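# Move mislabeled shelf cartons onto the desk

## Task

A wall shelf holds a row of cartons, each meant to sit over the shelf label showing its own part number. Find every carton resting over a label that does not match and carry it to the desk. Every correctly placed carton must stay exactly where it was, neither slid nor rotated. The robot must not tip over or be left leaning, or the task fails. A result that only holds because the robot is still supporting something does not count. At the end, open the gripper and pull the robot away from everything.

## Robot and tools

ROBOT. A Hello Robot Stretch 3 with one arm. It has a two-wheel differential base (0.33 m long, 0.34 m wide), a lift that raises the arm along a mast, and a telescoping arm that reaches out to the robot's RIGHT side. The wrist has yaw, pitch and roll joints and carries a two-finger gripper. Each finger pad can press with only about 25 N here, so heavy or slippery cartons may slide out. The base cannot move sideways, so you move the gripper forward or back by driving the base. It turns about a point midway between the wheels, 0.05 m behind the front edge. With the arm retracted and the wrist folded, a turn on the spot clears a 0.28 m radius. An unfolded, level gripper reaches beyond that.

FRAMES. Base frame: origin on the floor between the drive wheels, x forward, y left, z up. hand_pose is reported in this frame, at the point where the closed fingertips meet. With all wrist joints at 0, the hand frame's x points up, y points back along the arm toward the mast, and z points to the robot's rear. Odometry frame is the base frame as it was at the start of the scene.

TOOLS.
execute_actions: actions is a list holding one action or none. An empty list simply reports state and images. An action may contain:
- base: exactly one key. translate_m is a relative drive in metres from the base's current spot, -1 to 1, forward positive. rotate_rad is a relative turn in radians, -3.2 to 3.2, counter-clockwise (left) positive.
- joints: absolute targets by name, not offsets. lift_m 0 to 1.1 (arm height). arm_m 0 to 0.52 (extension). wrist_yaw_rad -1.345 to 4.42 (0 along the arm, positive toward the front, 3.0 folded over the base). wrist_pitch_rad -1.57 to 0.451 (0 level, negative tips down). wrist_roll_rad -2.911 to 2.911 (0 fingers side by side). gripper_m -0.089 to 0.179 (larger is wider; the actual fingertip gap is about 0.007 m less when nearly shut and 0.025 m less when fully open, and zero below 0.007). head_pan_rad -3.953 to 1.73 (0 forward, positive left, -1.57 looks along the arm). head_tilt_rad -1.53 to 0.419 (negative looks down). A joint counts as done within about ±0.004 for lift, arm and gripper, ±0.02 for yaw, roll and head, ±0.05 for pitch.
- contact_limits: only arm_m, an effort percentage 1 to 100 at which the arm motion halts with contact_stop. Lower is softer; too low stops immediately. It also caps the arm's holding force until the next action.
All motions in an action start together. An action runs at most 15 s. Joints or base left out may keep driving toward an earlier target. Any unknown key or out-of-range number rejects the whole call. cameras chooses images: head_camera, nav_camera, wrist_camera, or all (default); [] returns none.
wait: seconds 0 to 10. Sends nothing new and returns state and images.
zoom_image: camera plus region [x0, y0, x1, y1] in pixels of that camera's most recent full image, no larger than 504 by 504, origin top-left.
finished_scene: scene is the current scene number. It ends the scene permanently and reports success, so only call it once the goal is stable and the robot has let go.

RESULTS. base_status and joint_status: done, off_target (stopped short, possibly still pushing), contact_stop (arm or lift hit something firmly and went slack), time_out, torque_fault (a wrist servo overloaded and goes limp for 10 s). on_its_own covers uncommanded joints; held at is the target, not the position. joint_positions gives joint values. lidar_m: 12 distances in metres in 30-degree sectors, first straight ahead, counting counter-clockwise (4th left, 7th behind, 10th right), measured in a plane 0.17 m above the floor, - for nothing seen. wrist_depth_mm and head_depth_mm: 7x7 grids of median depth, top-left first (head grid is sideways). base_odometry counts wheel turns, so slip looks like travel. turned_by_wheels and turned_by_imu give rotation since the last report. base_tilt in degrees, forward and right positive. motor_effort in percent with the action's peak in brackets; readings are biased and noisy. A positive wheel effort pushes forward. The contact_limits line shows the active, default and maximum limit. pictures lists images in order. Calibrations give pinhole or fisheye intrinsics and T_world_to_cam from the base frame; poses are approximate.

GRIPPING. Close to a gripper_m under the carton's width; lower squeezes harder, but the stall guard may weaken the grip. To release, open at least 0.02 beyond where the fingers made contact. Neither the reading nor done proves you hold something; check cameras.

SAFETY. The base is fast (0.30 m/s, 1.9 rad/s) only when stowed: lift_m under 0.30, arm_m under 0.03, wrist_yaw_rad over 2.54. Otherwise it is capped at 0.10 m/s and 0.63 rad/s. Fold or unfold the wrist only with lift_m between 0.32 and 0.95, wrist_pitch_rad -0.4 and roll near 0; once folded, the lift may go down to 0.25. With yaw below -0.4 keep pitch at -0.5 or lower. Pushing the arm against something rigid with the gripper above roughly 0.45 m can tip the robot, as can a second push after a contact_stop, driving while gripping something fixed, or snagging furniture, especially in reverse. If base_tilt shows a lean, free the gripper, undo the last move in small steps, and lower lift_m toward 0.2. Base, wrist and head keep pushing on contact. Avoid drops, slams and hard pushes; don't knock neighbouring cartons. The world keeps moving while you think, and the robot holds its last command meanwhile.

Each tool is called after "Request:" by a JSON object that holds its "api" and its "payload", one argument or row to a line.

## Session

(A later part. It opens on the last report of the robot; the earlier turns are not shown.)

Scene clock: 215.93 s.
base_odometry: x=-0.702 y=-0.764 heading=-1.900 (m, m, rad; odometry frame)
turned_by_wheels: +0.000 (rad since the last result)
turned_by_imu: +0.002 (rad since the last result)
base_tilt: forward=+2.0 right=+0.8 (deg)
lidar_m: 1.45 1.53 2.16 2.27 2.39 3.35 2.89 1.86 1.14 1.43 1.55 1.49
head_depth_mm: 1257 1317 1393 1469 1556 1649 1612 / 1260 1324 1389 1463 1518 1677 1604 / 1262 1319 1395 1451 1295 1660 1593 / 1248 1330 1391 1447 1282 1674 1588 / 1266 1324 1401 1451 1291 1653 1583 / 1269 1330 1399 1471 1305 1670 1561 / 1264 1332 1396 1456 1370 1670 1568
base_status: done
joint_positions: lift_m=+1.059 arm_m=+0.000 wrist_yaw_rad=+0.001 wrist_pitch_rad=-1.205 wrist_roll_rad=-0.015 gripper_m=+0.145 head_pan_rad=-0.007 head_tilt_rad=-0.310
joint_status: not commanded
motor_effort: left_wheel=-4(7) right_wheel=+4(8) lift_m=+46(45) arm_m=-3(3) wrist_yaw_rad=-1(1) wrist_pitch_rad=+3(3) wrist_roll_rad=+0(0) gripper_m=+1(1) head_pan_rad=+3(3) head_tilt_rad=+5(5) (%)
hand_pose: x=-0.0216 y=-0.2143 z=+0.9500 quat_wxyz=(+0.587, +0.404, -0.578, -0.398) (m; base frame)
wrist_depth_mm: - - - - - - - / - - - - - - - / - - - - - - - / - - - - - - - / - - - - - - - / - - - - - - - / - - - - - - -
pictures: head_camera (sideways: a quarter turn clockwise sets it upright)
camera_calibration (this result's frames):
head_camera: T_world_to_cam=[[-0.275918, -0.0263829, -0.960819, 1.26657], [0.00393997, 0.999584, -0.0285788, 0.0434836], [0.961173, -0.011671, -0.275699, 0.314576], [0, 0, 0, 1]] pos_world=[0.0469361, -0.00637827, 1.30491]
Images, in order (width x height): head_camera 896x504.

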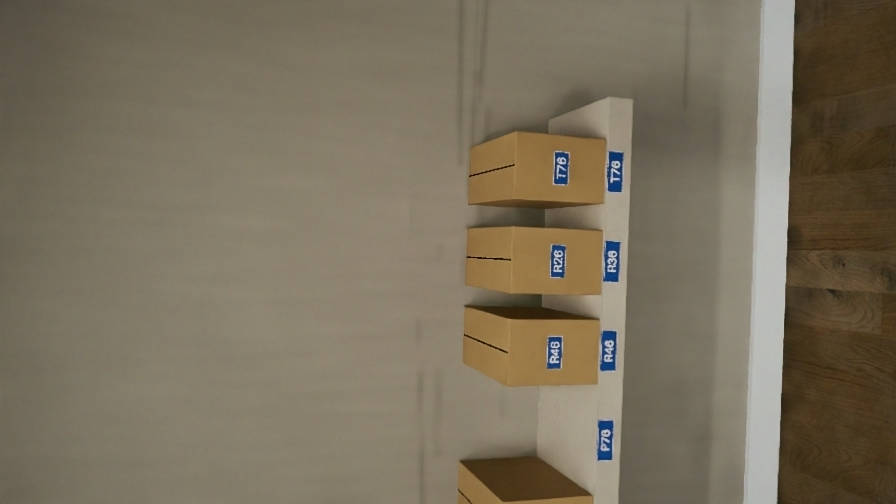

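Request:
{"api": "execute_actions", "payload": {
  "actions": [
    {"base":{"translate_m":0.6}}
  ],
  "cameras": []
}}

Request:
{"api": "execute_actions", "payload": {
  "actions": [
    {"base":{"rotate_rad":1.555},"joints":{"head_pan_rad":-1.57,"head_tilt_rad":-0.7,"lift_m":1.0}}
  ],
  "cameras": []
}}

Request:
{"api": "execute_actions", "payload": {
  "actions": [
    {"base":{"translate_m":0.03},"joints":{"arm_m":0.52}}
  ],
  "cameras": ["head_camera","wrist_camera"]
}}

Scene clock: 229.77 s.
base_odometry: x=-0.896 y=-1.332 heading=-1.900 (m, m, rad; odometry frame)
turned_by_wheels: +0.000 (rad since the last result)
turned_by_imu: +0.000 (rad since the last result)
base_tilt: forward=+1.9 right=+0.9 (deg)
lidar_m: 0.86 0.90 1.28 2.24 2.36 3.30 3.45 1.88 1.44 1.50 1.16 0.88
head_depth_mm: 722 760 803 846 893 819 709 / 726 761 804 852 892 752 703 / 726 765 802 845 898 828 762 / 727 763 807 854 897 742 704 / 725 765 806 850 905 806 753 / 727 766 807 853 892 737 706 / 731 767 812 854 905 939 724
base_status: done
joint_positions: lift_m=+1.059 arm_m=+0.000 wrist_yaw_rad=+0.001 wrist_pitch_rad=-1.205 wrist_roll_rad=-0.015 gripper_m=+0.145 head_pan_rad=-0.007 head_tilt_rad=-0.310
joint_status: not commanded
motor_effort: left_wheel=-3(6) right_wheel=+4(8) lift_m=+45(45) arm_m=-4(4) wrist_yaw_rad=-1(1) wrist_pitch_rad=+2(3) wrist_roll_rad=+0(0) gripper_m=+0(1) head_pan_rad=+4(3) head_tilt_rad=+4(4) (%)
hand_pose: x=-0.0216 y=-0.2143 z=+0.9500 quat_wxyz=(+0.587, +0.404, -0.578, -0.398) (m; base frame)
wrist_depth_mm: 963 - - - - - - / - - - - - - - / - - - - - - - / - - - - - - - / - - - - - - - / - - - - - - - / - - - - - - -
pictures: none
No camera images: the call's "cameras" was empty. Leave "cameras" out to get every camera's image.

Scene clock: 233.20 s.
base_odometry: x=-0.896 y=-1.332 heading=-0.346 (m, m, rad; odometry frame)
turned_by_wheels: +1.555 (rad since the last result)
turned_by_imu: +1.574 (rad since the last result)
base_tilt: forward=+1.9 right=+0.7 (deg)
lidar_m: 2.25 2.35 3.28 3.46 1.92 1.45 1.50 1.18 0.89 0.86 0.90 1.26
head_depth_mm: 728 808 - - - - - / 728 813 887 - - - - / 731 818 903 - - - - / 735 819 888 780 - - - / 737 818 898 813 875 1388 1190 / 736 821 894 772 855 1384 1183 / 740 827 934 995 890 1388 1210
base_status: done
joint_positions: lift_m=+1.001 arm_m=+0.000 wrist_yaw_rad=+0.001 wrist_pitch_rad=-1.205 wrist_roll_rad=-0.015 gripper_m=+0.145 head_pan_rad=-1.563 head_tilt_rad=-0.691
joint_status: all done
motor_effort: left_wheel=-3(10) right_wheel=+4(7) lift_m=+12(43) arm_m=-4(3) wrist_yaw_rad=+0(1) wrist_pitch_rad=+3(2) wrist_roll_rad=-1(0) gripper_m=+0(0) head_pan_rad=-5(45) head_tilt_rad=-4(27) (%)
hand_pose: x=-0.0216 y=-0.2143 z=+0.8915 quat_wxyz=(+0.587, +0.404, -0.578, -0.398) (m; base frame)
wrist_depth_mm: - - 964 953 910 901 860 / - - - - - - - / - - - - - - - / - - - - - - - / - - - - - - - / 987 990 - - - - - / 935 966 987 - - - -
pictures: none
No camera images: the call's "cameras" was empty. Leave "cameras" out to get every camera's image.

Scene clock: 238.17 s.
base_odometry: x=-0.868 y=-1.342 heading=-0.346 (m, m, rad; odometry frame)
turned_by_wheels: +0.000 (rad since the last result)
turned_by_imu: -0.001 (rad since the last result)
base_tilt: forward=+2.1 right=+0.9 (deg)
lidar_m: 2.22 2.33 3.21 3.47 1.92 1.46 1.53 1.18 0.88 0.86 0.90 1.26
head_depth_mm: 707 - 895 770 842 1369 1240 / - 827 899 790 859 1375 1227 / - 816 888 763 859 1378 1223 / 726 - 901 782 875 1383 1212 / 736 821 892 777 857 1377 1214 / 738 825 912 772 865 1395 1206 / 739 826 933 998 888 1378 1202
base_status: done
joint_positions: lift_m=+1.001 arm_m=+0.517 wrist_yaw_rad=+0.001 wrist_pitch_rad=-1.205 wrist_roll_rad=-0.015 gripper_m=+0.145 head_pan_rad=-1.563 head_tilt_rad=-0.691
joint_status: all done
joint sent to its limit — the command would take arm_m past its upper limit, so that joint was sent only as far as its limit.
motor_effort: left_wheel=-3(6) right_wheel=+4(8) lift_m=+12(12) arm_m=+3(5) wrist_yaw_rad=-1(1) wrist_pitch_rad=+3(2) wrist_roll_rad=+0(0) gripper_m=+1(2) head_pan_rad=-3(5) head_tilt_rad=-3(3) (%)
hand_pose: x=-0.0216 y=-0.7313 z=+0.8915 quat_wxyz=(+0.587, +0.404, -0.578, -0.398) (m; base frame)
wrist_depth_mm: 217 209 202 195 190 183 178 / 296 246 248 251 246 236 227 / 410 240 243 248 248 276 254 / 401 230 234 239 240 267 247 / 392 226 229 232 233 245 238 / 382 217 224 225 227 - 232 / 210 211 233 218 220 263 227
pictures: head_camera (sideways: a quarter turn clockwise sets it upright), wrist_camera
camera_calibration (this result's frames):
head_camera: T_world_to_cam=[[-0.0330201, 0.613559, -0.788958, 1.0409], [0.999454, 0.0212168, -0.0253301, 0.0331679], [0.00119764, -0.789364, -0.613925, 0.76054], [0, 0, 0, 1]] pos_world=[0.000310133, -0.0390163, 1.28898]
wrist_camera: T_world_to_cam=[[-0.998596, -0.0220195, 0.0481871, -0.0837194], [-0.030793, 0.981361, -0.189691, 0.914139], [-0.043112, -0.190908, -0.980661, 0.898769], [0, 0, 0, 1]] pos_world=[-0.016705, -0.727361, 1.05883]
Images, in order (width x height): head_camera 896x504, wrist_camera 644x364.

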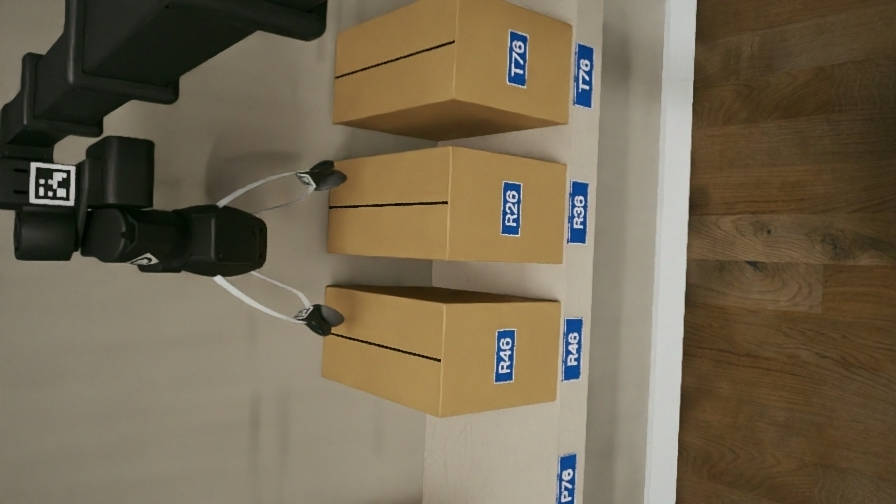

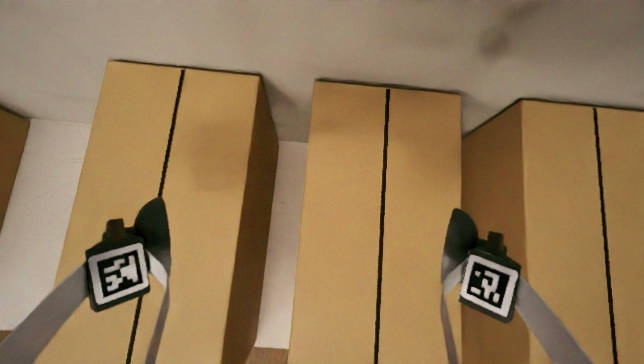

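Request:
{"api": "execute_actions", "payload": {
  "actions": [
    {"base":{"translate_m":-0.056},"joints":{"lift_m":0.96}}
  ],
  "cameras": ["head_camera","wrist_camera"]
}}

Scene clock: 242.80 s.
base_odometry: x=-0.921 y=-1.323 heading=-0.346 (m, m, rad; odometry frame)
turned_by_wheels: +0.000 (rad since the last result)
turned_by_imu: -0.001 (rad since the last result)
base_tilt: forward=+2.0 right=+0.8 (deg)
lidar_m: 2.27 2.37 3.27 3.44 1.92 1.42 1.48 1.18 0.88 0.86 0.90 1.26
head_depth_mm: 728 - - 939 890 1385 1234 / 713 825 881 764 839 1374 1224 / 709 843 902 845 865 1384 1219 / 720 804 902 766 848 1375 1214 / 737 818 891 797 870 1383 1214 / 734 822 892 768 857 1385 1208 / 737 822 930 914 881 1378 1205
base_status: done
joint_positions: lift_m=+0.961 arm_m=+0.517 wrist_yaw_rad=+0.001 wrist_pitch_rad=-1.205 wrist_roll_rad=-0.015 gripper_m=+0.145 head_pan_rad=-1.563 head_tilt_rad=-0.691
joint_status: all done
motor_effort: left_wheel=-3(8) right_wheel=+3(5) lift_m=+12(14) arm_m=+3(3) wrist_yaw_rad=-1(1) wrist_pitch_rad=+2(2) wrist_roll_rad=+0(0) gripper_m=+1(0) head_pan_rad=-5(5) head_tilt_rad=-5(4) (%)
hand_pose: x=-0.0216 y=-0.7313 z=+0.8515 quat_wxyz=(+0.587, +0.404, -0.578, -0.398) (m; base frame)
wrist_depth_mm: 205 207 200 193 186 181 176 / 202 205 211 209 219 216 217 / 196 199 203 203 251 210 211 / 189 194 196 197 242 202 204 / 184 188 189 192 223 196 199 / 180 224 184 185 246 - 191 / 173 208 178 181 240 185 188
pictures: head_camera (sideways: a quarter turn clockwise sets it upright), wrist_camera
camera_calibration (this result's frames):
head_camera: T_world_to_cam=[[-0.0330204, 0.613559, -0.788958, 1.0409], [0.999454, 0.0212172, -0.0253301, 0.0331679], [0.00119802, -0.789364, -0.613925, 0.76054], [0, 0, 0, 1]] pos_world=[0.000310152, -0.0390163, 1.28898]
wrist_camera: T_world_to_cam=[[-0.998596, -0.0220192, 0.0481871, -0.0817918], [-0.0307927, 0.981361, -0.189691, 0.906552], [-0.0431121, -0.190908, -0.980661, 0.859544], [0, 0, 0, 1]] pos_world=[-0.016705, -0.727362, 1.01883]
Images, in order (width x height): head_camera 896x504, wrist_camera 644x364.

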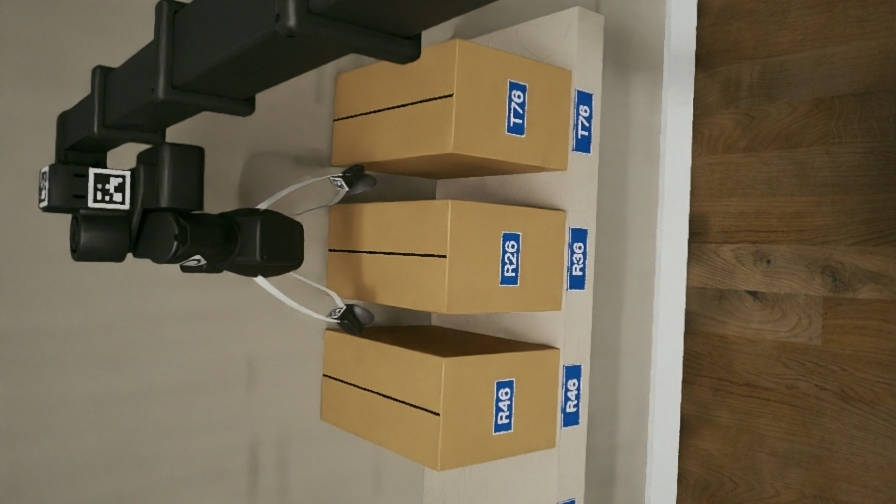

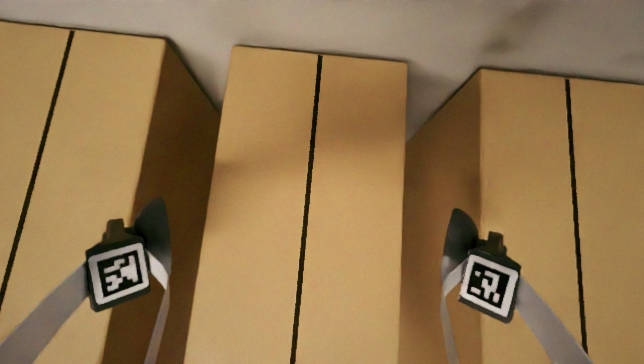

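Request:
{"api": "execute_actions", "payload": {
  "actions": [
    {"joints":{"lift_m":0.9}}
  ],
  "cameras": ["wrist_camera"]
}}

Request:
{"api": "execute_actions", "payload": {
  "actions": [
    {"joints":{"gripper_m":0.09}}
  ],
  "cameras": []
}}

Request:
{"api": "execute_actions", "payload": {
  "actions": [
    {"joints":{"lift_m":0.95}}
  ],
  "cameras": ["head_camera","wrist_camera"]
}}

Scene clock: 247.20 s.
base_odometry: x=-0.921 y=-1.323 heading=-0.346 (m, m, rad; odometry frame)
turned_by_wheels: +0.000 (rad since the last result)
turned_by_imu: -0.001 (rad since the last result)
base_tilt: forward=+2.1 right=+0.8 (deg)
lidar_m: 2.27 2.38 3.31 3.46 1.93 1.43 1.48 1.18 0.88 0.86 0.90 1.26
head_depth_mm: 727 808 879 - - 1392 1222 / 728 788 880 763 838 1383 1225 / 730 - 899 837 864 1387 1223 / 732 803 868 764 848 1382 1221 / 734 818 896 785 874 1387 1224 / 737 818 889 769 857 1393 1209 / 737 822 929 912 885 1387 1203
base_status: not commanded
joint_positions: lift_m=+0.901 arm_m=+0.517 wrist_yaw_rad=+0.001 wrist_pitch_rad=-1.205 wrist_roll_rad=-0.015 gripper_m=+0.145 head_pan_rad=-1.563 head_tilt_rad=-0.691
joint_status: all done
motor_effort: left_wheel=-1(2) right_wheel=+1(3) lift_m=+11(13) arm_m=+3(4) wrist_yaw_rad=+0(1) wrist_pitch_rad=+2(2) wrist_roll_rad=+0(0) gripper_m=-3(3) head_pan_rad=-4(5) head_tilt_rad=-4(3) (%)
hand_pose: x=-0.0216 y=-0.7316 z=+0.7916 quat_wxyz=(+0.587, +0.404, -0.578, -0.398) (m; base frame)
wrist_depth_mm: 145 177 149 150 153 174 157 / 140 181 144 145 148 186 151 / 137 185 139 141 143 181 146 / 137 177 134 136 138 177 141 / 137 130 130 132 134 161 137 / - 126 127 128 130 - 134 / 149 170 123 125 126 173 130
pictures: wrist_camera
camera_calibration (this result's frames):
wrist_camera: T_world_to_cam=[[-0.998596, -0.0219804, 0.0482022, -0.0788936], [-0.0307932, 0.981204, -0.190503, 0.895922], [-0.0431089, -0.19172, -0.980503, 0.800059], [0, 0, 0, 1]] pos_world=[-0.0167049, -0.727429, 0.958938]
Images, in order (width x height): wrist_camera 644x364.

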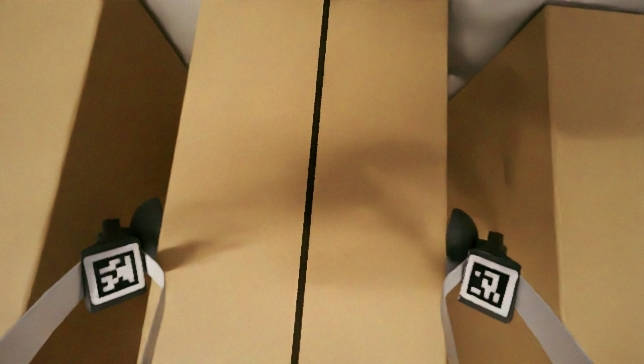

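Scene clock: 248.23 s.
base_odometry: x=-0.921 y=-1.323 heading=-0.346 (m, m, rad; odometry frame)
turned_by_wheels: +0.000 (rad since the last result)
turned_by_imu: +0.000 (rad since the last result)
base_tilt: forward=+2.0 right=+0.8 (deg)
lidar_m: 2.27 2.38 3.29 3.46 1.92 1.42 1.48 1.18 0.88 0.86 0.90 1.26
head_depth_mm: 726 807 882 - - 1378 1222 / 729 786 879 764 839 1372 1223 / 732 - 905 837 865 1380 1220 / 733 803 867 764 848 1381 1219 / 736 818 893 793 899 1383 1220 / 735 822 889 768 857 1389 1212 / 738 822 928 911 890 1381 1209
base_status: not commanded
joint_positions: lift_m=+0.901 arm_m=+0.517 wrist_yaw_rad=+0.001 wrist_pitch_rad=-1.203 wrist_roll_rad=-0.015 gripper_m=+0.115 head_pan_rad=-1.563 head_tilt_rad=-0.691
joint_status: gripper_m off_target (ended at +0.115, target +0.090)
motor_effort: left_wheel=-1(1) right_wheel=+2(1) lift_m=+11(11) arm_m=+4(3) wrist_yaw_rad=-1(1) wrist_pitch_rad=+1(2) wrist_roll_rad=+0(0) gripper_m=-100(100) head_pan_rad=-4(5) head_tilt_rad=-5(4) (%)
hand_pose: x=-0.0216 y=-0.7319 z=+0.7917 quat_wxyz=(+0.588, +0.403, -0.578, -0.397) (m; base frame)
wrist_depth_mm: 146 177 150 152 155 174 158 / 142 182 145 146 149 186 152 / 138 186 140 141 144 181 147 / 136 179 135 137 139 177 142 / 140 159 132 133 134 162 138 / 137 127 127 129 130 145 134 / 150 171 124 125 127 174 130
pictures: none
No camera images: the call's "cameras" was empty. Leave "cameras" out to get every camera's image.

Scene clock: 249.57 s.
base_odometry: x=-0.921 y=-1.323 heading=-0.346 (m, m, rad; odometry frame)
turned_by_wheels: +0.000 (rad since the last result)
turned_by_imu: +0.000 (rad since the last result)
base_tilt: forward=+2.0 right=+0.8 (deg)
lidar_m: 2.27 2.38 3.30 3.47 1.92 1.43 1.48 1.18 0.88 0.86 0.90 1.26
head_depth_mm: 727 784 - 773 890 1389 1233 / 717 - 881 761 841 1382 1226 / 708 843 893 821 865 1379 1218 / 720 800 810 732 869 1391 1214 / 735 819 890 861 896 1383 1221 / 736 819 888 767 850 1386 1209 / 734 823 931 910 886 1375 1201
base_status: not commanded
joint_positions: lift_m=+0.949 arm_m=+0.517 wrist_yaw_rad=+0.001 wrist_pitch_rad=-1.205 wrist_roll_rad=-0.015 gripper_m=+0.091 head_pan_rad=-1.563 head_tilt_rad=-0.691
joint_status: all done
on_its_own: gripper_m moved -0.023 to your old target +0.090
motor_effort: left_wheel=-2(2) right_wheel=+3(3) lift_m=+46(46) arm_m=+3(4) wrist_yaw_rad=-1(1) wrist_pitch_rad=+2(3) wrist_roll_rad=+0(0) gripper_m=-96(100) head_pan_rad=-5(5) head_tilt_rad=-5(4) (%)
hand_pose: x=-0.0216 y=-0.7314 z=+0.8400 quat_wxyz=(+0.587, +0.404, -0.578, -0.398) (m; base frame)
wrist_depth_mm: 194 196 146 148 150 181 176 / 190 194 143 143 146 204 204 / 184 188 139 140 142 198 198 / 179 181 135 137 138 191 192 / 172 174 131 133 135 185 186 / 169 128 129 130 131 180 180 / 163 180 125 127 128 175 176
pictures: head_camera (sideways: a quarter turn clockwise sets it upright), wrist_camera
camera_calibration (this result's frames):
head_camera: T_world_to_cam=[[-0.0330204, 0.613562, -0.788956, 1.0409], [0.999454, 0.0212172, -0.02533, 0.0331678], [0.00119791, -0.789361, -0.613928, 0.760544], [0, 0, 0, 1]] pos_world=[0.000310147, -0.0390163, 1.28898]
wrist_camera: T_world_to_cam=[[-0.998603, -0.0218175, 0.0481224, -0.0810377], [-0.030597, 0.981301, -0.190031, 0.904714], [-0.0430766, -0.191238, -0.980598, 0.847952], [0, 0, 0, 1]] pos_world=[-0.0167161, -0.727404, 1.00732]
Images, in order (width x height): head_camera 896x504, wrist_camera 644x364.

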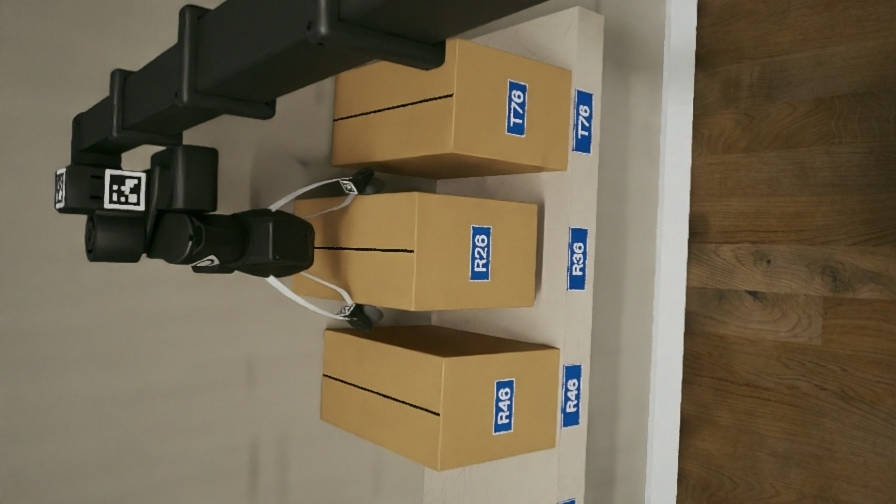

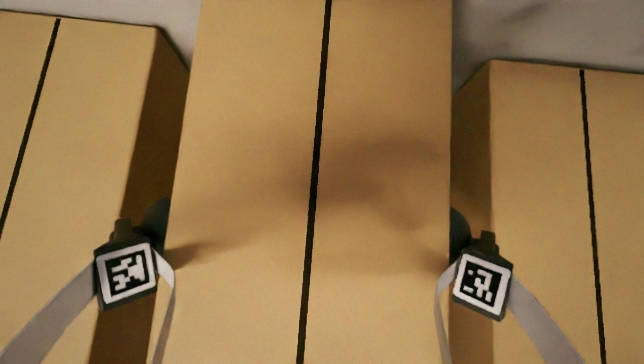

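Request:
{"api": "execute_actions", "payload": {
  "actions": [
    {"joints":{"arm_m":0.1}}
  ],
  "cameras": ["head_camera"]
}}

Request:
{"api": "execute_actions", "payload": {
  "actions": [
    {"base":{"rotate_rad":1.56},"joints":{"lift_m":1.1}}
  ],
  "cameras": []
}}

Request:
{"api": "execute_actions", "payload": {
  "actions": [
    {"base":{"translate_m":1.0}}
  ],
  "cameras": []
}}

Request:
{"api": "execute_actions", "payload": {
  "actions": [
    {"base":{"translate_m":1.0},"joints":{"head_pan_rad":0,"head_tilt_rad":-0.4}}
  ],
  "cameras": []
}}

Request:
{"api": "execute_actions", "payload": {
  "actions": [
    {"base":{"translate_m":0.62}}
  ],
  "cameras": ["head_camera"]
}}

Scene clock: 259.87 s.
base_odometry: x=-0.921 y=-1.323 heading=-0.346 (m, m, rad; odometry frame)
turned_by_wheels: +0.000 (rad since the last result)
turned_by_imu: -0.001 (rad since the last result)
base_tilt: forward=+2.0 right=+0.8 (deg)
lidar_m: 2.27 2.38 3.29 3.46 1.92 1.42 1.48 1.18 0.88 0.86 0.90 1.26
head_depth_mm: 727 812 882 - - 1391 1228 / 730 812 - - - 1383 1225 / 729 815 904 - - 437 397 / 730 816 904 - - 436 397 / 734 819 907 949 851 453 400 / 735 818 890 769 855 1386 1208 / 738 821 928 913 884 1388 1208
base_status: not commanded
joint_positions: lift_m=+0.949 arm_m=+0.100 wrist_yaw_rad=+0.001 wrist_pitch_rad=-1.205 wrist_roll_rad=-0.015 gripper_m=+0.097 head_pan_rad=-1.563 head_tilt_rad=-0.691
joint_status: all done
on_its_own: gripper_m is held at +0.096, not at your +0.090, by its stall guard, which is not easing now
motor_effort: left_wheel=-3(3) right_wheel=+3(3) lift_m=+45(46) arm_m=-3(4) wrist_yaw_rad=-1(1) wrist_pitch_rad=+2(2) wrist_roll_rad=+0(0) gripper_m=-60(60) head_pan_rad=-4(4) head_tilt_rad=-4(5) (%)
hand_pose: x=-0.0216 y=-0.3144 z=+0.8400 quat_wxyz=(+0.587, +0.404, -0.578, -0.398) (m; base frame)
wrist_depth_mm: 917 867 146 147 150 419 730 / - - 142 143 145 971 929 / - - 138 140 141 - - / 997 1000 135 137 138 - - / 938 977 132 133 135 - - / 944 128 129 130 131 - - / 883 897 126 127 128 949 975
pictures: head_camera (sideways: a quarter turn clockwise sets it upright)
camera_calibration (this result's frames):
head_camera: T_world_to_cam=[[-0.0330204, 0.613563, -0.788955, 1.0409], [0.999454, 0.0212172, -0.02533, 0.0331678], [0.0011979, -0.789361, -0.613928, 0.760544], [0, 0, 0, 1]] pos_world=[0.000310147, -0.0390163, 1.28898]
Images, in order (width x height): head_camera 896x504.

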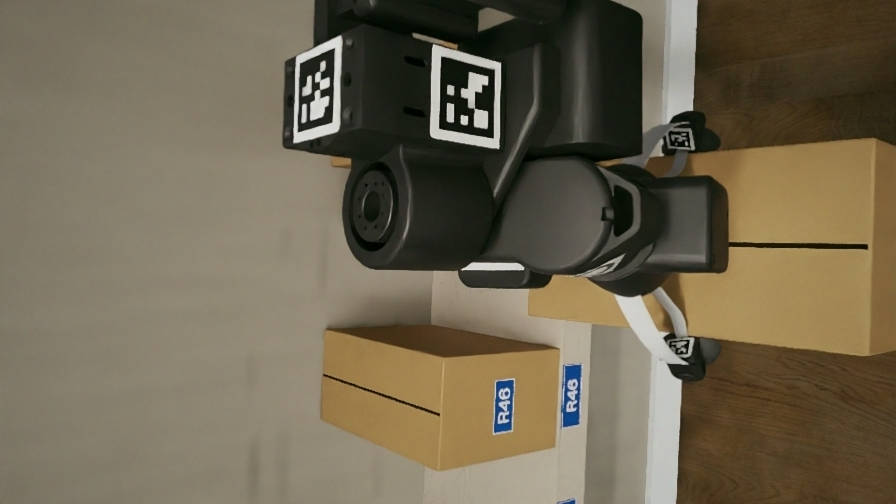

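Scene clock: 263.27 s.
base_odometry: x=-0.921 y=-1.323 heading=+1.214 (m, m, rad; odometry frame)
turned_by_wheels: +1.560 (rad since the last result)
turned_by_imu: +1.579 (rad since the last result)
base_tilt: forward=+2.0 right=+0.9 (deg)
lidar_m: 3.46 1.85 1.42 1.47 1.19 0.89 0.86 0.90 1.25 2.27 2.37 3.24
head_depth_mm: - - 2464 2045 1698 1415 1225 / - - 2444 2064 360 302 1176 / - - - - 347 301 357 / 1951 - - - 345 301 358 / 1996 2241 2423 426 343 300 360 / 1979 2239 2427 2002 1610 1368 1208 / 1991 2235 2423 2005 1635 1379 1203
base_status: done
joint_positions: lift_m=+1.099 arm_m=+0.100 wrist_yaw_rad=+0.001 wrist_pitch_rad=-1.205 wrist_roll_rad=-0.015 gripper_m=+0.097 head_pan_rad=-1.563 head_tilt_rad=-0.691
joint_status: all done
on_its_own: gripper_m is held at +0.096, not at your +0.090, by its stall guard, which is not easing now
motor_effort: left_wheel=-3(9) right_wheel=+4(8) lift_m=+46(46) arm_m=-4(4) wrist_yaw_rad=-1(1) wrist_pitch_rad=+2(2) wrist_roll_rad=+0(0) gripper_m=-60(59) head_pan_rad=-4(5) head_tilt_rad=-3(4) (%)
hand_pose: x=-0.0216 y=-0.3144 z=+0.9900 quat_wxyz=(+0.587, +0.404, -0.578, -0.398) (m; base frame)
wrist_depth_mm: - - 147 147 150 - 988 / - - 142 143 146 - 979 / - - 138 140 141 - 939 / - - 135 136 138 - 937 / - - 132 133 134 - 950 / - 128 128 130 131 - 927 / - - 126 127 128 - 867
pictures: none
No camera images: the call's "cameras" was empty. Leave "cameras" out to get every camera's image.

Scene clock: 274.67 s.
base_odometry: x=-0.571 y=-0.386 heading=+1.214 (m, m, rad; odometry frame)
turned_by_wheels: +0.000 (rad since the last result)
turned_by_imu: +0.001 (rad since the last result)
base_tilt: forward=+1.9 right=+0.8 (deg)
lidar_m: 2.52 1.54 1.19 1.08 1.52 1.91 1.85 1.93 2.36 2.29 2.39 2.52
head_depth_mm: - - 2470 2077 1676 1423 1224 / - - 2444 2058 360 302 1175 / - - - - 346 302 356 / 1987 - - - 345 300 359 / 1989 2240 2465 426 343 300 360 / 2017 2253 2449 2012 1605 1358 1211 / 2012 2228 2432 1993 1642 1388 1207
base_status: done
joint_positions: lift_m=+1.099 arm_m=+0.100 wrist_yaw_rad=+0.001 wrist_pitch_rad=-1.205 wrist_roll_rad=-0.015 gripper_m=+0.097 head_pan_rad=-1.563 head_tilt_rad=-0.691
joint_status: not commanded
on_its_own: gripper_m is held at +0.096, not at your +0.090, by its stall guard, which is not easing now
motor_effort: left_wheel=-4(5) right_wheel=+3(9) lift_m=+45(46) arm_m=-3(3) wrist_yaw_rad=-1(0) wrist_pitch_rad=+2(2) wrist_roll_rad=-1(0) gripper_m=-61(59) head_pan_rad=-4(4) head_tilt_rad=-4(3) (%)
hand_pose: x=-0.0216 y=-0.3144 z=+0.9900 quat_wxyz=(+0.587, +0.404, -0.578, -0.398) (m; base frame)
wrist_depth_mm: - - 147 147 149 - - / - - 142 144 145 - - / - - 139 140 142 - - / - - 134 137 138 - - / - - 132 133 134 - - / - 128 129 130 131 - - / - - 125 127 128 - -
pictures: none
No camera images: the call's "cameras" was empty. Leave "cameras" out to get every camera's image.

Scene clock: 286.07 s.
base_odometry: x=-0.222 y=+0.551 heading=+1.214 (m, m, rad; odometry frame)
turned_by_wheels: +0.000 (rad since the last result)
turned_by_imu: +0.001 (rad since the last result)
base_tilt: forward=+2.0 right=+0.8 (deg)
lidar_m: 1.90 1.56 1.47 1.05 1.34 2.08 2.84 2.97 2.39 2.31 2.40 1.57
head_depth_mm: 1630 1743 1883 1521 2099 1753 1457 / 1634 1748 1862 1502 2151 1814 1459 / 1634 1736 1861 1492 2148 1790 1468 / 1627 1744 1888 1474 2156 1787 1455 / 1620 1746 1867 1391 2133 1774 1441 / 1600 1742 1865 1230 2107 1780 1446 / 1611 1734 1866 1436 2123 1753 1440
base_status: done
joint_positions: lift_m=+1.099 arm_m=+0.100 wrist_yaw_rad=+0.001 wrist_pitch_rad=-1.205 wrist_roll_rad=-0.015 gripper_m=+0.097 head_pan_rad=-0.007 head_tilt_rad=-0.408
joint_status: all done
on_its_own: gripper_m is held at +0.096, not at your +0.090, by its stall guard, which is not easing now
motor_effort: left_wheel=-3(5) right_wheel=+4(8) lift_m=+46(46) arm_m=-3(3) wrist_yaw_rad=-1(1) wrist_pitch_rad=+2(2) wrist_roll_rad=+0(0) gripper_m=-60(60) head_pan_rad=+4(48) head_tilt_rad=+4(25) (%)
hand_pose: x=-0.0216 y=-0.3144 z=+0.9900 quat_wxyz=(+0.587, +0.404, -0.578, -0.398) (m; base frame)
wrist_depth_mm: - - 146 147 149 - - / - - 142 144 145 - - / - - 138 140 141 - - / - - 135 136 138 - - / - - 132 133 134 - - / - 128 129 130 131 - - / - - 126 127 128 - -
pictures: none
No camera images: the call's "cameras" was empty. Leave "cameras" out to get every camera's image.

Scene clock: 293.67 s.
base_odometry: x=-0.005 y=+1.132 heading=+1.214 (m, m, rad; odometry frame)
turned_by_wheels: +0.000 (rad since the last result)
turned_by_imu: +0.000 (rad since the last result)
base_tilt: forward=+1.9 right=+0.9 (deg)
lidar_m: 1.28 1.01 1.46 1.41 1.39 1.51 3.44 3.24 2.41 2.32 1.77 1.05
head_depth_mm: 1082 1168 1250 1328 1060 811 692 / 1089 1164 1251 1327 1057 806 692 / 1089 1164 1247 1332 1042 803 688 / 1091 1160 1242 1330 1045 800 685 / 1081 1165 1252 1320 1036 794 682 / 1067 1172 1248 1307 773 744 682 / 1074 1167 1253 1319 705 646 676
base_status: done
joint_positions: lift_m=+1.099 arm_m=+0.100 wrist_yaw_rad=+0.001 wrist_pitch_rad=-1.205 wrist_roll_rad=-0.015 gripper_m=+0.097 head_pan_rad=-0.007 head_tilt_rad=-0.408
joint_status: not commanded
on_its_own: gripper_m is held at +0.096, not at your +0.090, by its stall guard, which is not easing now
motor_effort: left_wheel=-4(4) right_wheel=+4(8) lift_m=+46(46) arm_m=-4(3) wrist_yaw_rad=-1(1) wrist_pitch_rad=+2(3) wrist_roll_rad=+0(1) gripper_m=-59(60) head_pan_rad=+4(3) head_tilt_rad=+3(3) (%)
hand_pose: x=-0.0216 y=-0.3144 z=+0.9900 quat_wxyz=(+0.587, +0.404, -0.578, -0.398) (m; base frame)
wrist_depth_mm: - - 146 147 149 - - / - - 142 144 145 - - / - - 138 140 141 - - / - - 135 136 138 - - / - - 132 133 134 - - / - 128 128 130 131 - - / - - 126 127 128 - -
pictures: head_camera (sideways: a quarter turn clockwise sets it upright)
camera_calibration (this result's frames):
head_camera: T_world_to_cam=[[-0.369289, -0.0257082, -0.928959, 1.22554], [0.00115956, 0.999604, -0.0281242, 0.042905], [0.929314, -0.0114631, -0.369113, 0.436343], [0, 0, 0, 1]] pos_world=[0.0470286, -0.0063798, 1.30074]
Images, in order (width x height): head_camera 896x504.

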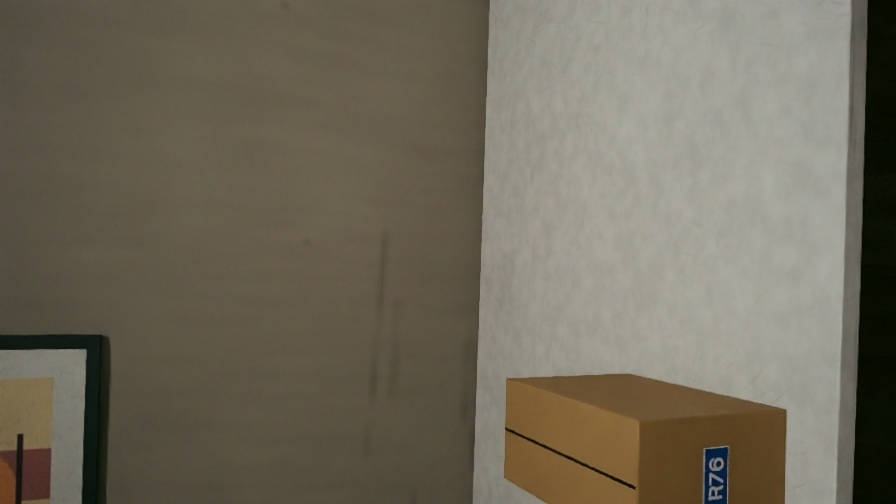

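Request:
{"api": "execute_actions", "payload": {
  "actions": [
    {"base":{"rotate_rad":1.56},"joints":{"head_pan_rad":-1.57,"head_tilt_rad":-0.8}}
  ],
  "cameras": []
}}

Request:
{"api": "execute_actions", "payload": {
  "actions": [
    {"base":{"translate_m":-0.03},"joints":{"arm_m":0.5}}
  ],
  "cameras": ["head_camera"]
}}

Scene clock: 301.23 s.
base_odometry: x=-0.005 y=+1.132 heading=+2.774 (m, m, rad; odometry frame)
turned_by_wheels: +1.560 (rad since the last result)
turned_by_imu: +1.579 (rad since the last result)
base_tilt: forward=+1.9 right=+0.8 (deg)
lidar_m: 1.41 1.14 1.50 3.42 3.22 2.41 2.32 1.79 1.05 1.28 1.00 1.46
head_depth_mm: - 1230 994 811 1486 1343 1181 / - 1227 993 748 332 1262 1184 / - - - 363 318 337 1149 / 1124 - - 362 316 339 1150 / 1137 1219 965 368 315 341 1150 / 1142 1230 701 734 1483 1327 1163 / 1147 1228 662 728 1502 1320 1168
base_status: done
joint_positions: lift_m=+1.099 arm_m=+0.100 wrist_yaw_rad=+0.001 wrist_pitch_rad=-1.205 wrist_roll_rad=-0.015 gripper_m=+0.097 head_pan_rad=-1.563 head_tilt_rad=-0.790
joint_status: all done
on_its_own: gripper_m is held at +0.096, not at your +0.090, by its stall guard, which is not easing now
motor_effort: left_wheel=-3(10) right_wheel=+3(9) lift_m=+46(46) arm_m=-3(3) wrist_yaw_rad=-1(1) wrist_pitch_rad=+2(2) wrist_roll_rad=+0(0) gripper_m=-60(61) head_pan_rad=-4(49) head_tilt_rad=-4(27) (%)
hand_pose: x=-0.0216 y=-0.3144 z=+0.9900 quat_wxyz=(+0.587, +0.404, -0.578, -0.398) (m; base frame)
wrist_depth_mm: 472 373 146 148 149 510 511 / 459 459 142 143 145 486 495 / - - 138 140 142 474 478 / - - 135 137 139 - - / - - 131 133 135 - - / - 129 129 129 131 - - / - - 126 127 128 - -
pictures: none
No camera images: the call's "cameras" was empty. Leave "cameras" out to get every camera's image.

Scene clock: 305.37 s.
base_odometry: x=+0.023 y=+1.121 heading=+2.773 (m, m, rad; odometry frame)
turned_by_wheels: +0.000 (rad since the last result)
turned_by_imu: -0.001 (rad since the last result)
base_tilt: forward=+2.0 right=+0.9 (deg)
lidar_m: 1.44 1.17 2.00 3.44 3.20 2.38 2.28 1.79 1.03 1.28 1.02 1.49
head_depth_mm: 1136 1232 990 808 1476 1345 1177 / 1139 1224 983 805 1490 1341 1182 / 1130 629 891 801 1477 1339 1176 / 906 607 661 797 1496 1335 1176 / 1146 1144 911 793 1496 1319 1169 / 1151 1223 801 753 1489 1319 1164 / 1148 1230 660 727 1472 1316 1160
base_status: done
joint_positions: lift_m=+1.099 arm_m=+0.500 wrist_yaw_rad=+0.001 wrist_pitch_rad=-1.205 wrist_roll_rad=-0.015 gripper_m=+0.097 head_pan_rad=-1.563 head_tilt_rad=-0.790
joint_status: all done
on_its_own: gripper_m is held at +0.096, not at your +0.090, by its stall guard, which is not easing now
motor_effort: left_wheel=-3(9) right_wheel=+4(5) lift_m=+46(46) arm_m=+4(5) wrist_yaw_rad=-1(1) wrist_pitch_rad=+2(3) wrist_roll_rad=+0(0) gripper_m=-60(60) head_pan_rad=-5(5) head_tilt_rad=-4(4) (%)
hand_pose: x=-0.0216 y=-0.7137 z=+0.9900 quat_wxyz=(+0.587, +0.404, -0.578, -0.398) (m; base frame)
wrist_depth_mm: 471 477 146 148 149 504 520 / 455 461 142 143 145 493 491 / 260 448 138 140 141 462 478 / 251 284 135 136 138 456 464 / 245 256 132 133 134 442 445 / 239 128 129 130 131 432 432 / 234 278 125 127 128 414 419
pictures: head_camera (sideways: a quarter turn clockwise sets it upright)
camera_calibration (this result's frames):
head_camera: T_world_to_cam=[[-0.0335697, 0.68835, -0.724601, 0.957023], [0.999436, 0.0236196, -0.0238644, 0.0312566], [0.000687778, -0.724994, -0.688755, 0.85788], [0, 0, 0, 1]] pos_world=[0.000297912, -0.0375476, 1.28508]
Images, in order (width x height): head_camera 896x504.

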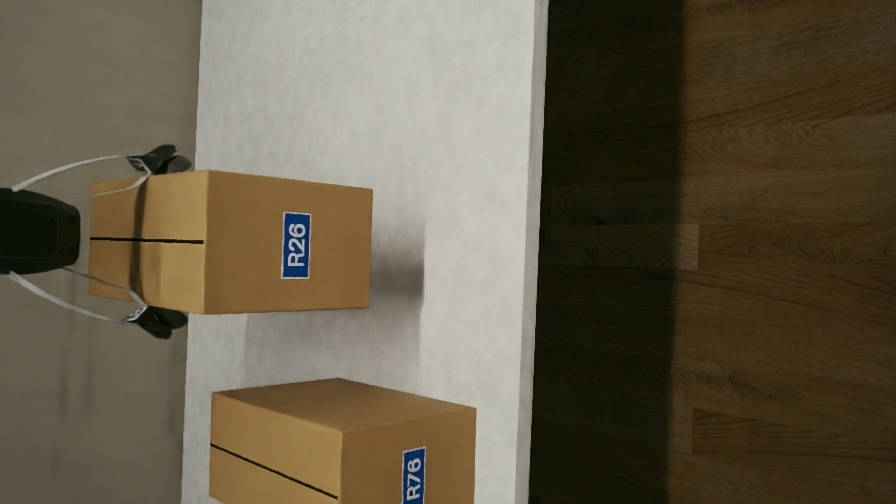

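Request:
{"api": "execute_actions", "payload": {
  "actions": [
    {"base":{"translate_m":-0.06},"joints":{"lift_m":0.99}}
  ],
  "cameras": []
}}

Request:
{"api": "execute_actions", "payload": {
  "actions": [
    {"joints":{"lift_m":0.974}}
  ],
  "cameras": ["head_camera"]
}}

Scene clock: 310.97 s.
base_odometry: x=+0.079 y=+1.099 heading=+2.773 (m, m, rad; odometry frame)
turned_by_wheels: +0.000 (rad since the last result)
turned_by_imu: -0.001 (rad since the last result)
base_tilt: forward=+1.9 right=+0.8 (deg)
lidar_m: 1.50 1.23 2.03 3.43 3.12 2.32 2.23 1.79 1.00 1.28 1.06 1.55
head_depth_mm: - 1228 985 812 1472 1343 1183 / 1155 1229 987 802 1478 1335 1176 / - 1218 893 783 1478 1336 1172 / 1120 758 689 760 1476 1333 1179 / 1145 1222 912 775 1486 1331 1172 / 1142 1221 967 795 1480 1319 1162 / 1144 1232 724 745 1493 1313 1166
base_status: done
joint_positions: lift_m=+0.991 arm_m=+0.500 wrist_yaw_rad=+0.001 wrist_pitch_rad=-1.205 wrist_roll_rad=-0.015 gripper_m=+0.097 head_pan_rad=-1.563 head_tilt_rad=-0.790
joint_status: all done
on_its_own: gripper_m is held at +0.096, not at your +0.090, by its stall guard, which is not easing now
motor_effort: left_wheel=-2(8) right_wheel=+3(8) lift_m=+13(43) arm_m=+4(4) wrist_yaw_rad=+0(1) wrist_pitch_rad=+2(2) wrist_roll_rad=+0(0) gripper_m=-60(60) head_pan_rad=-4(5) head_tilt_rad=-4(4) (%)
hand_pose: x=-0.0216 y=-0.7137 z=+0.8815 quat_wxyz=(+0.587, +0.404, -0.578, -0.398) (m; base frame)
wrist_depth_mm: 353 358 147 147 150 379 385 / 342 347 142 143 145 370 372 / 315 335 138 140 142 355 361 / 286 326 135 136 138 342 347 / 291 313 131 133 134 337 336 / 279 128 128 130 131 325 325 / 294 299 126 127 128 312 318
pictures: none
No camera images: the call's "cameras" was empty. Leave "cameras" out to get every camera's image.

Scene clock: 311.87 s.
base_odometry: x=+0.079 y=+1.099 heading=+2.773 (m, m, rad; odometry frame)
turned_by_wheels: +0.000 (rad since the last result)
turned_by_imu: +0.000 (rad since the last result)
base_tilt: forward=+2.1 right=+0.9 (deg)
lidar_m: 1.50 1.22 2.03 3.43 3.11 2.32 2.22 1.79 1.00 1.28 1.06 1.55
head_depth_mm: - 1176 963 807 1483 1346 1190 / 1175 1234 987 807 1480 1340 1179 / - 1222 899 783 1474 1328 1171 / 1122 791 690 753 1467 1338 1177 / 1144 1225 910 777 1500 1326 1167 / 1143 1229 963 792 1486 1322 1161 / 1154 1228 724 746 1487 1314 1161
base_status: not commanded
joint_positions: lift_m=+0.975 arm_m=+0.500 wrist_yaw_rad=+0.001 wrist_pitch_rad=-1.203 wrist_roll_rad=-0.015 gripper_m=+0.097 head_pan_rad=-1.563 head_tilt_rad=-0.790
joint_status: lift_m contact_stop (moved -0.016 of -0.017)
on_its_own: gripper_m is held at +0.096, not at your +0.090, by its stall guard, which is not easing now; lift_m is slack since a contact_stop, until your next command for it
motor_effort: left_wheel=-6(5) right_wheel=+8(8) lift_m=+28(30) arm_m=+3(4) wrist_yaw_rad=-1(1) wrist_pitch_rad=+2(2) wrist_roll_rad=+0(0) gripper_m=-61(60) head_pan_rad=-5(4) head_tilt_rad=-4(5) (%)
hand_pose: x=-0.0216 y=-0.7142 z=+0.8661 quat_wxyz=(+0.587, +0.403, -0.578, -0.397) (m; base frame)
wrist_depth_mm: 344 346 151 152 155 365 371 / 332 334 145 146 149 351 355 / 317 323 141 142 144 340 343 / 286 311 135 138 139 330 333 / 292 300 131 133 135 319 321 / 282 127 128 129 131 311 311 / 283 284 124 125 127 297 306
pictures: head_camera (sideways: a quarter turn clockwise sets it upright)
camera_calibration (this result's frames):
head_camera: T_world_to_cam=[[-0.0335696, 0.68835, -0.724601, 0.957023], [0.999436, 0.0236195, -0.0238644, 0.0312566], [0.00068769, -0.724994, -0.688755, 0.85788], [0, 0, 0, 1]] pos_world=[0.000297908, -0.0375475, 1.28508]
Images, in order (width x height): head_camera 896x504.

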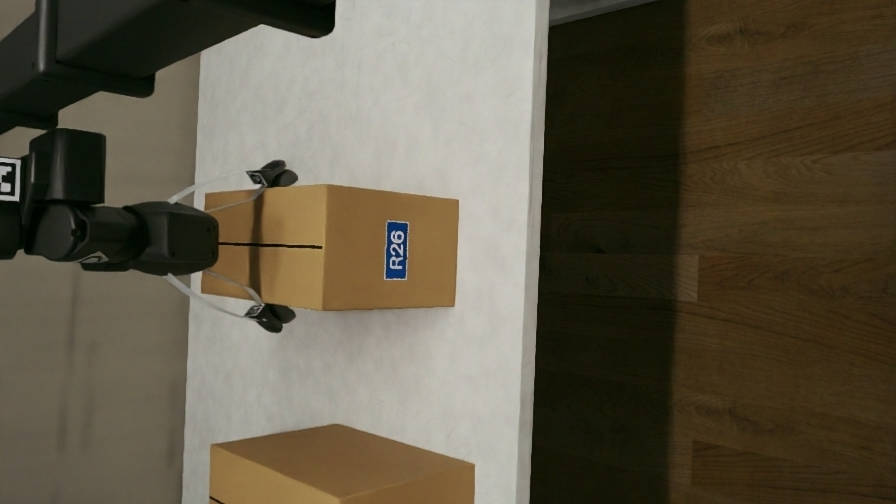

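Request:
{"api": "execute_actions", "payload": {
  "actions": [
    {"joints":{"lift_m":0.982,"gripper_m":0.15}}
  ],
  "cameras": []
}}

Request:
{"api": "execute_actions", "payload": {
  "actions": [
    {"joints":{"lift_m":1.07}}
  ],
  "cameras": []
}}

Request:
{"api": "execute_actions", "payload": {
  "actions": [
    {"joints":{"arm_m":0.05}}
  ],
  "cameras": ["head_camera"]
}}

Request:
{"api": "finished_scene", "payload": {
  "scene": 1
}}

Scene clock: 317.87 s.
base_odometry: x=+0.079 y=+1.099 heading=+2.773 (m, m, rad; odometry frame)
turned_by_wheels: +0.000 (rad since the last result)
turned_by_imu: -0.001 (rad since the last result)
base_tilt: forward=+2.0 right=+0.9 (deg)
lidar_m: 1.50 1.23 2.03 3.43 3.10 2.31 2.23 1.78 1.00 1.28 1.06 1.55
head_depth_mm: - 1187 964 811 1491 1341 1186 / 1175 1232 986 805 1476 1346 1172 / 1172 1217 898 785 1486 1344 1183 / 1126 794 690 758 1468 1331 1180 / 1138 1224 913 776 1491 1323 1167 / 1140 1224 969 792 1494 1319 1167 / 1138 1227 725 748 1478 1321 1164
base_status: not commanded
joint_positions: lift_m=+0.981 arm_m=+0.500 wrist_yaw_rad=+0.001 wrist_pitch_rad=-1.205 wrist_roll_rad=-0.015 gripper_m=+0.150 head_pan_rad=-1.563 head_tilt_rad=-0.790
joint_status: all done
motor_effort: left_wheel=-2(5) right_wheel=+3(8) lift_m=+45(46) arm_m=+4(3) wrist_yaw_rad=-1(1) wrist_pitch_rad=+2(3) wrist_roll_rad=+0(0) gripper_m=+0(100) head_pan_rad=-4(5) head_tilt_rad=-4(5) (%)
hand_pose: x=-0.0216 y=-0.7137 z=+0.8720 quat_wxyz=(+0.587, +0.404, -0.578, -0.398) (m; base frame)
wrist_depth_mm: 343 347 155 157 160 370 370 / 333 335 150 152 154 358 358 / 318 328 145 146 149 343 348 / 288 317 140 142 144 333 337 / 290 309 136 137 140 326 329 / 281 133 132 134 136 - 316 / 286 288 128 130 131 303 308
pictures: none
No camera images: the call's "cameras" was empty. Leave "cameras" out to get every camera's image.

Scene clock: 319.50 s.
base_odometry: x=+0.079 y=+1.099 heading=+2.773 (m, m, rad; odometry frame)
turned_by_wheels: +0.000 (rad since the last result)
turned_by_imu: +0.000 (rad since the last result)
base_tilt: forward=+1.9 right=+0.8 (deg)
lidar_m: 1.50 1.22 2.03 3.42 3.11 2.32 2.23 1.78 1.00 1.28 1.06 1.55
head_depth_mm: 1124 1227 991 811 1492 1341 1185 / 1131 1224 993 805 1481 1341 1179 / 1136 1222 919 783 1471 1329 1174 / 1187 1223 689 757 1473 1330 1171 / 1141 1218 938 776 1491 1327 1163 / 1143 1225 966 792 1498 1317 1162 / 1148 1231 723 744 1484 1320 1161
base_status: not commanded
joint_positions: lift_m=+1.069 arm_m=+0.500 wrist_yaw_rad=+0.001 wrist_pitch_rad=-1.205 wrist_roll_rad=-0.015 gripper_m=+0.150 head_pan_rad=-1.563 head_tilt_rad=-0.790
joint_status: all done
motor_effort: left_wheel=-2(2) right_wheel=+3(3) lift_m=+45(45) arm_m=+4(4) wrist_yaw_rad=-1(1) wrist_pitch_rad=+2(2) wrist_roll_rad=+0(1) gripper_m=+1(0) head_pan_rad=-5(4) head_tilt_rad=-4(4) (%)
hand_pose: x=-0.0216 y=-0.7137 z=+0.9600 quat_wxyz=(+0.587, +0.404, -0.578, -0.398) (m; base frame)
wrist_depth_mm: 440 444 444 459 458 466 477 / 426 431 436 442 447 453 464 / 319 413 416 238 430 441 445 / 286 401 399 232 417 423 435 / 291 392 225 224 405 416 416 / 276 378 218 218 389 - 398 / 316 368 211 211 380 390 394
pictures: none
No camera images: the call's "cameras" was empty. Leave "cameras" out to get every camera's image.

Scene clock: 324.00 s.
base_odometry: x=+0.079 y=+1.099 heading=+2.773 (m, m, rad; odometry frame)
turned_by_wheels: +0.000 (rad since the last result)
turned_by_imu: -0.001 (rad since the last result)
base_tilt: forward=+2.0 right=+0.8 (deg)
lidar_m: 1.50 1.23 2.03 3.44 3.11 2.31 2.23 1.79 1.00 1.28 1.05 1.55
head_depth_mm: - - - 808 1485 1342 1177 / - - - 818 1478 1347 1174 / - - - - 1473 1338 1172 / 1151 1250 - - 1468 1327 1174 / 1144 1221 940 815 1497 1329 1164 / 1146 1223 966 792 1456 1328 1163 / 1142 1226 726 751 1488 1312 1164
base_status: not commanded
joint_positions: lift_m=+1.069 arm_m=+0.050 wrist_yaw_rad=+0.001 wrist_pitch_rad=-1.205 wrist_roll_rad=-0.015 gripper_m=+0.150 head_pan_rad=-1.563 head_tilt_rad=-0.790
joint_status: all done
motor_effort: left_wheel=-3(2) right_wheel=+3(3) lift_m=+45(45) arm_m=-3(3) wrist_yaw_rad=-1(1) wrist_pitch_rad=+2(2) wrist_roll_rad=+0(0) gripper_m=+1(0) head_pan_rad=-3(5) head_tilt_rad=-5(4) (%)
hand_pose: x=-0.0216 y=-0.2644 z=+0.9600 quat_wxyz=(+0.587, +0.404, -0.578, -0.398) (m; base frame)
wrist_depth_mm: 434 445 445 456 465 475 483 / - - - 451 452 454 467 / - - - - - - - / - - - - - - - / - - - - - - - / - - - - - - - / - - - - - - -
pictures: head_camera (sideways: a quarter turn clockwise sets it upright)
camera_calibration (this result's frames):
head_camera: T_world_to_cam=[[-0.0335697, 0.688351, -0.7246, 0.957022], [0.999436, 0.0236197, -0.0238643, 0.0312566], [0.00068777, -0.724993, -0.688756, 0.857882], [0, 0, 0, 1]] pos_world=[0.000297912, -0.0375475, 1.28508]
Images, in order (width x height): head_camera 896x504.

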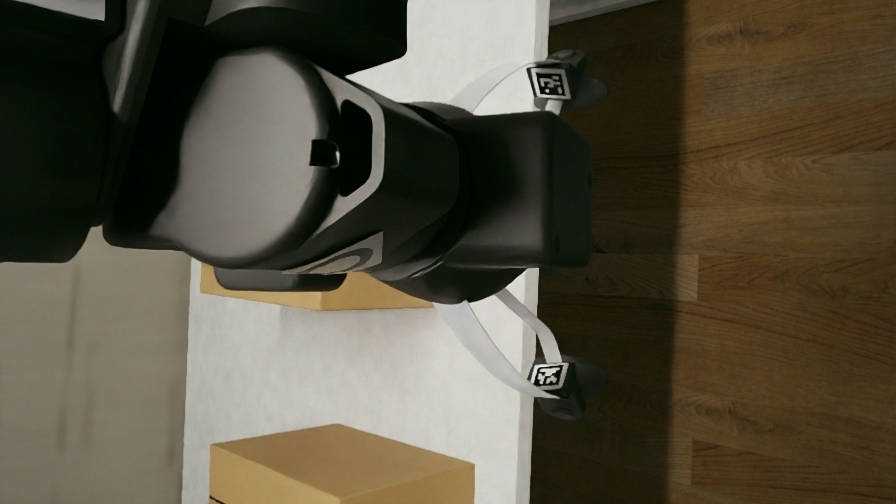

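The scene is finished: the task was done.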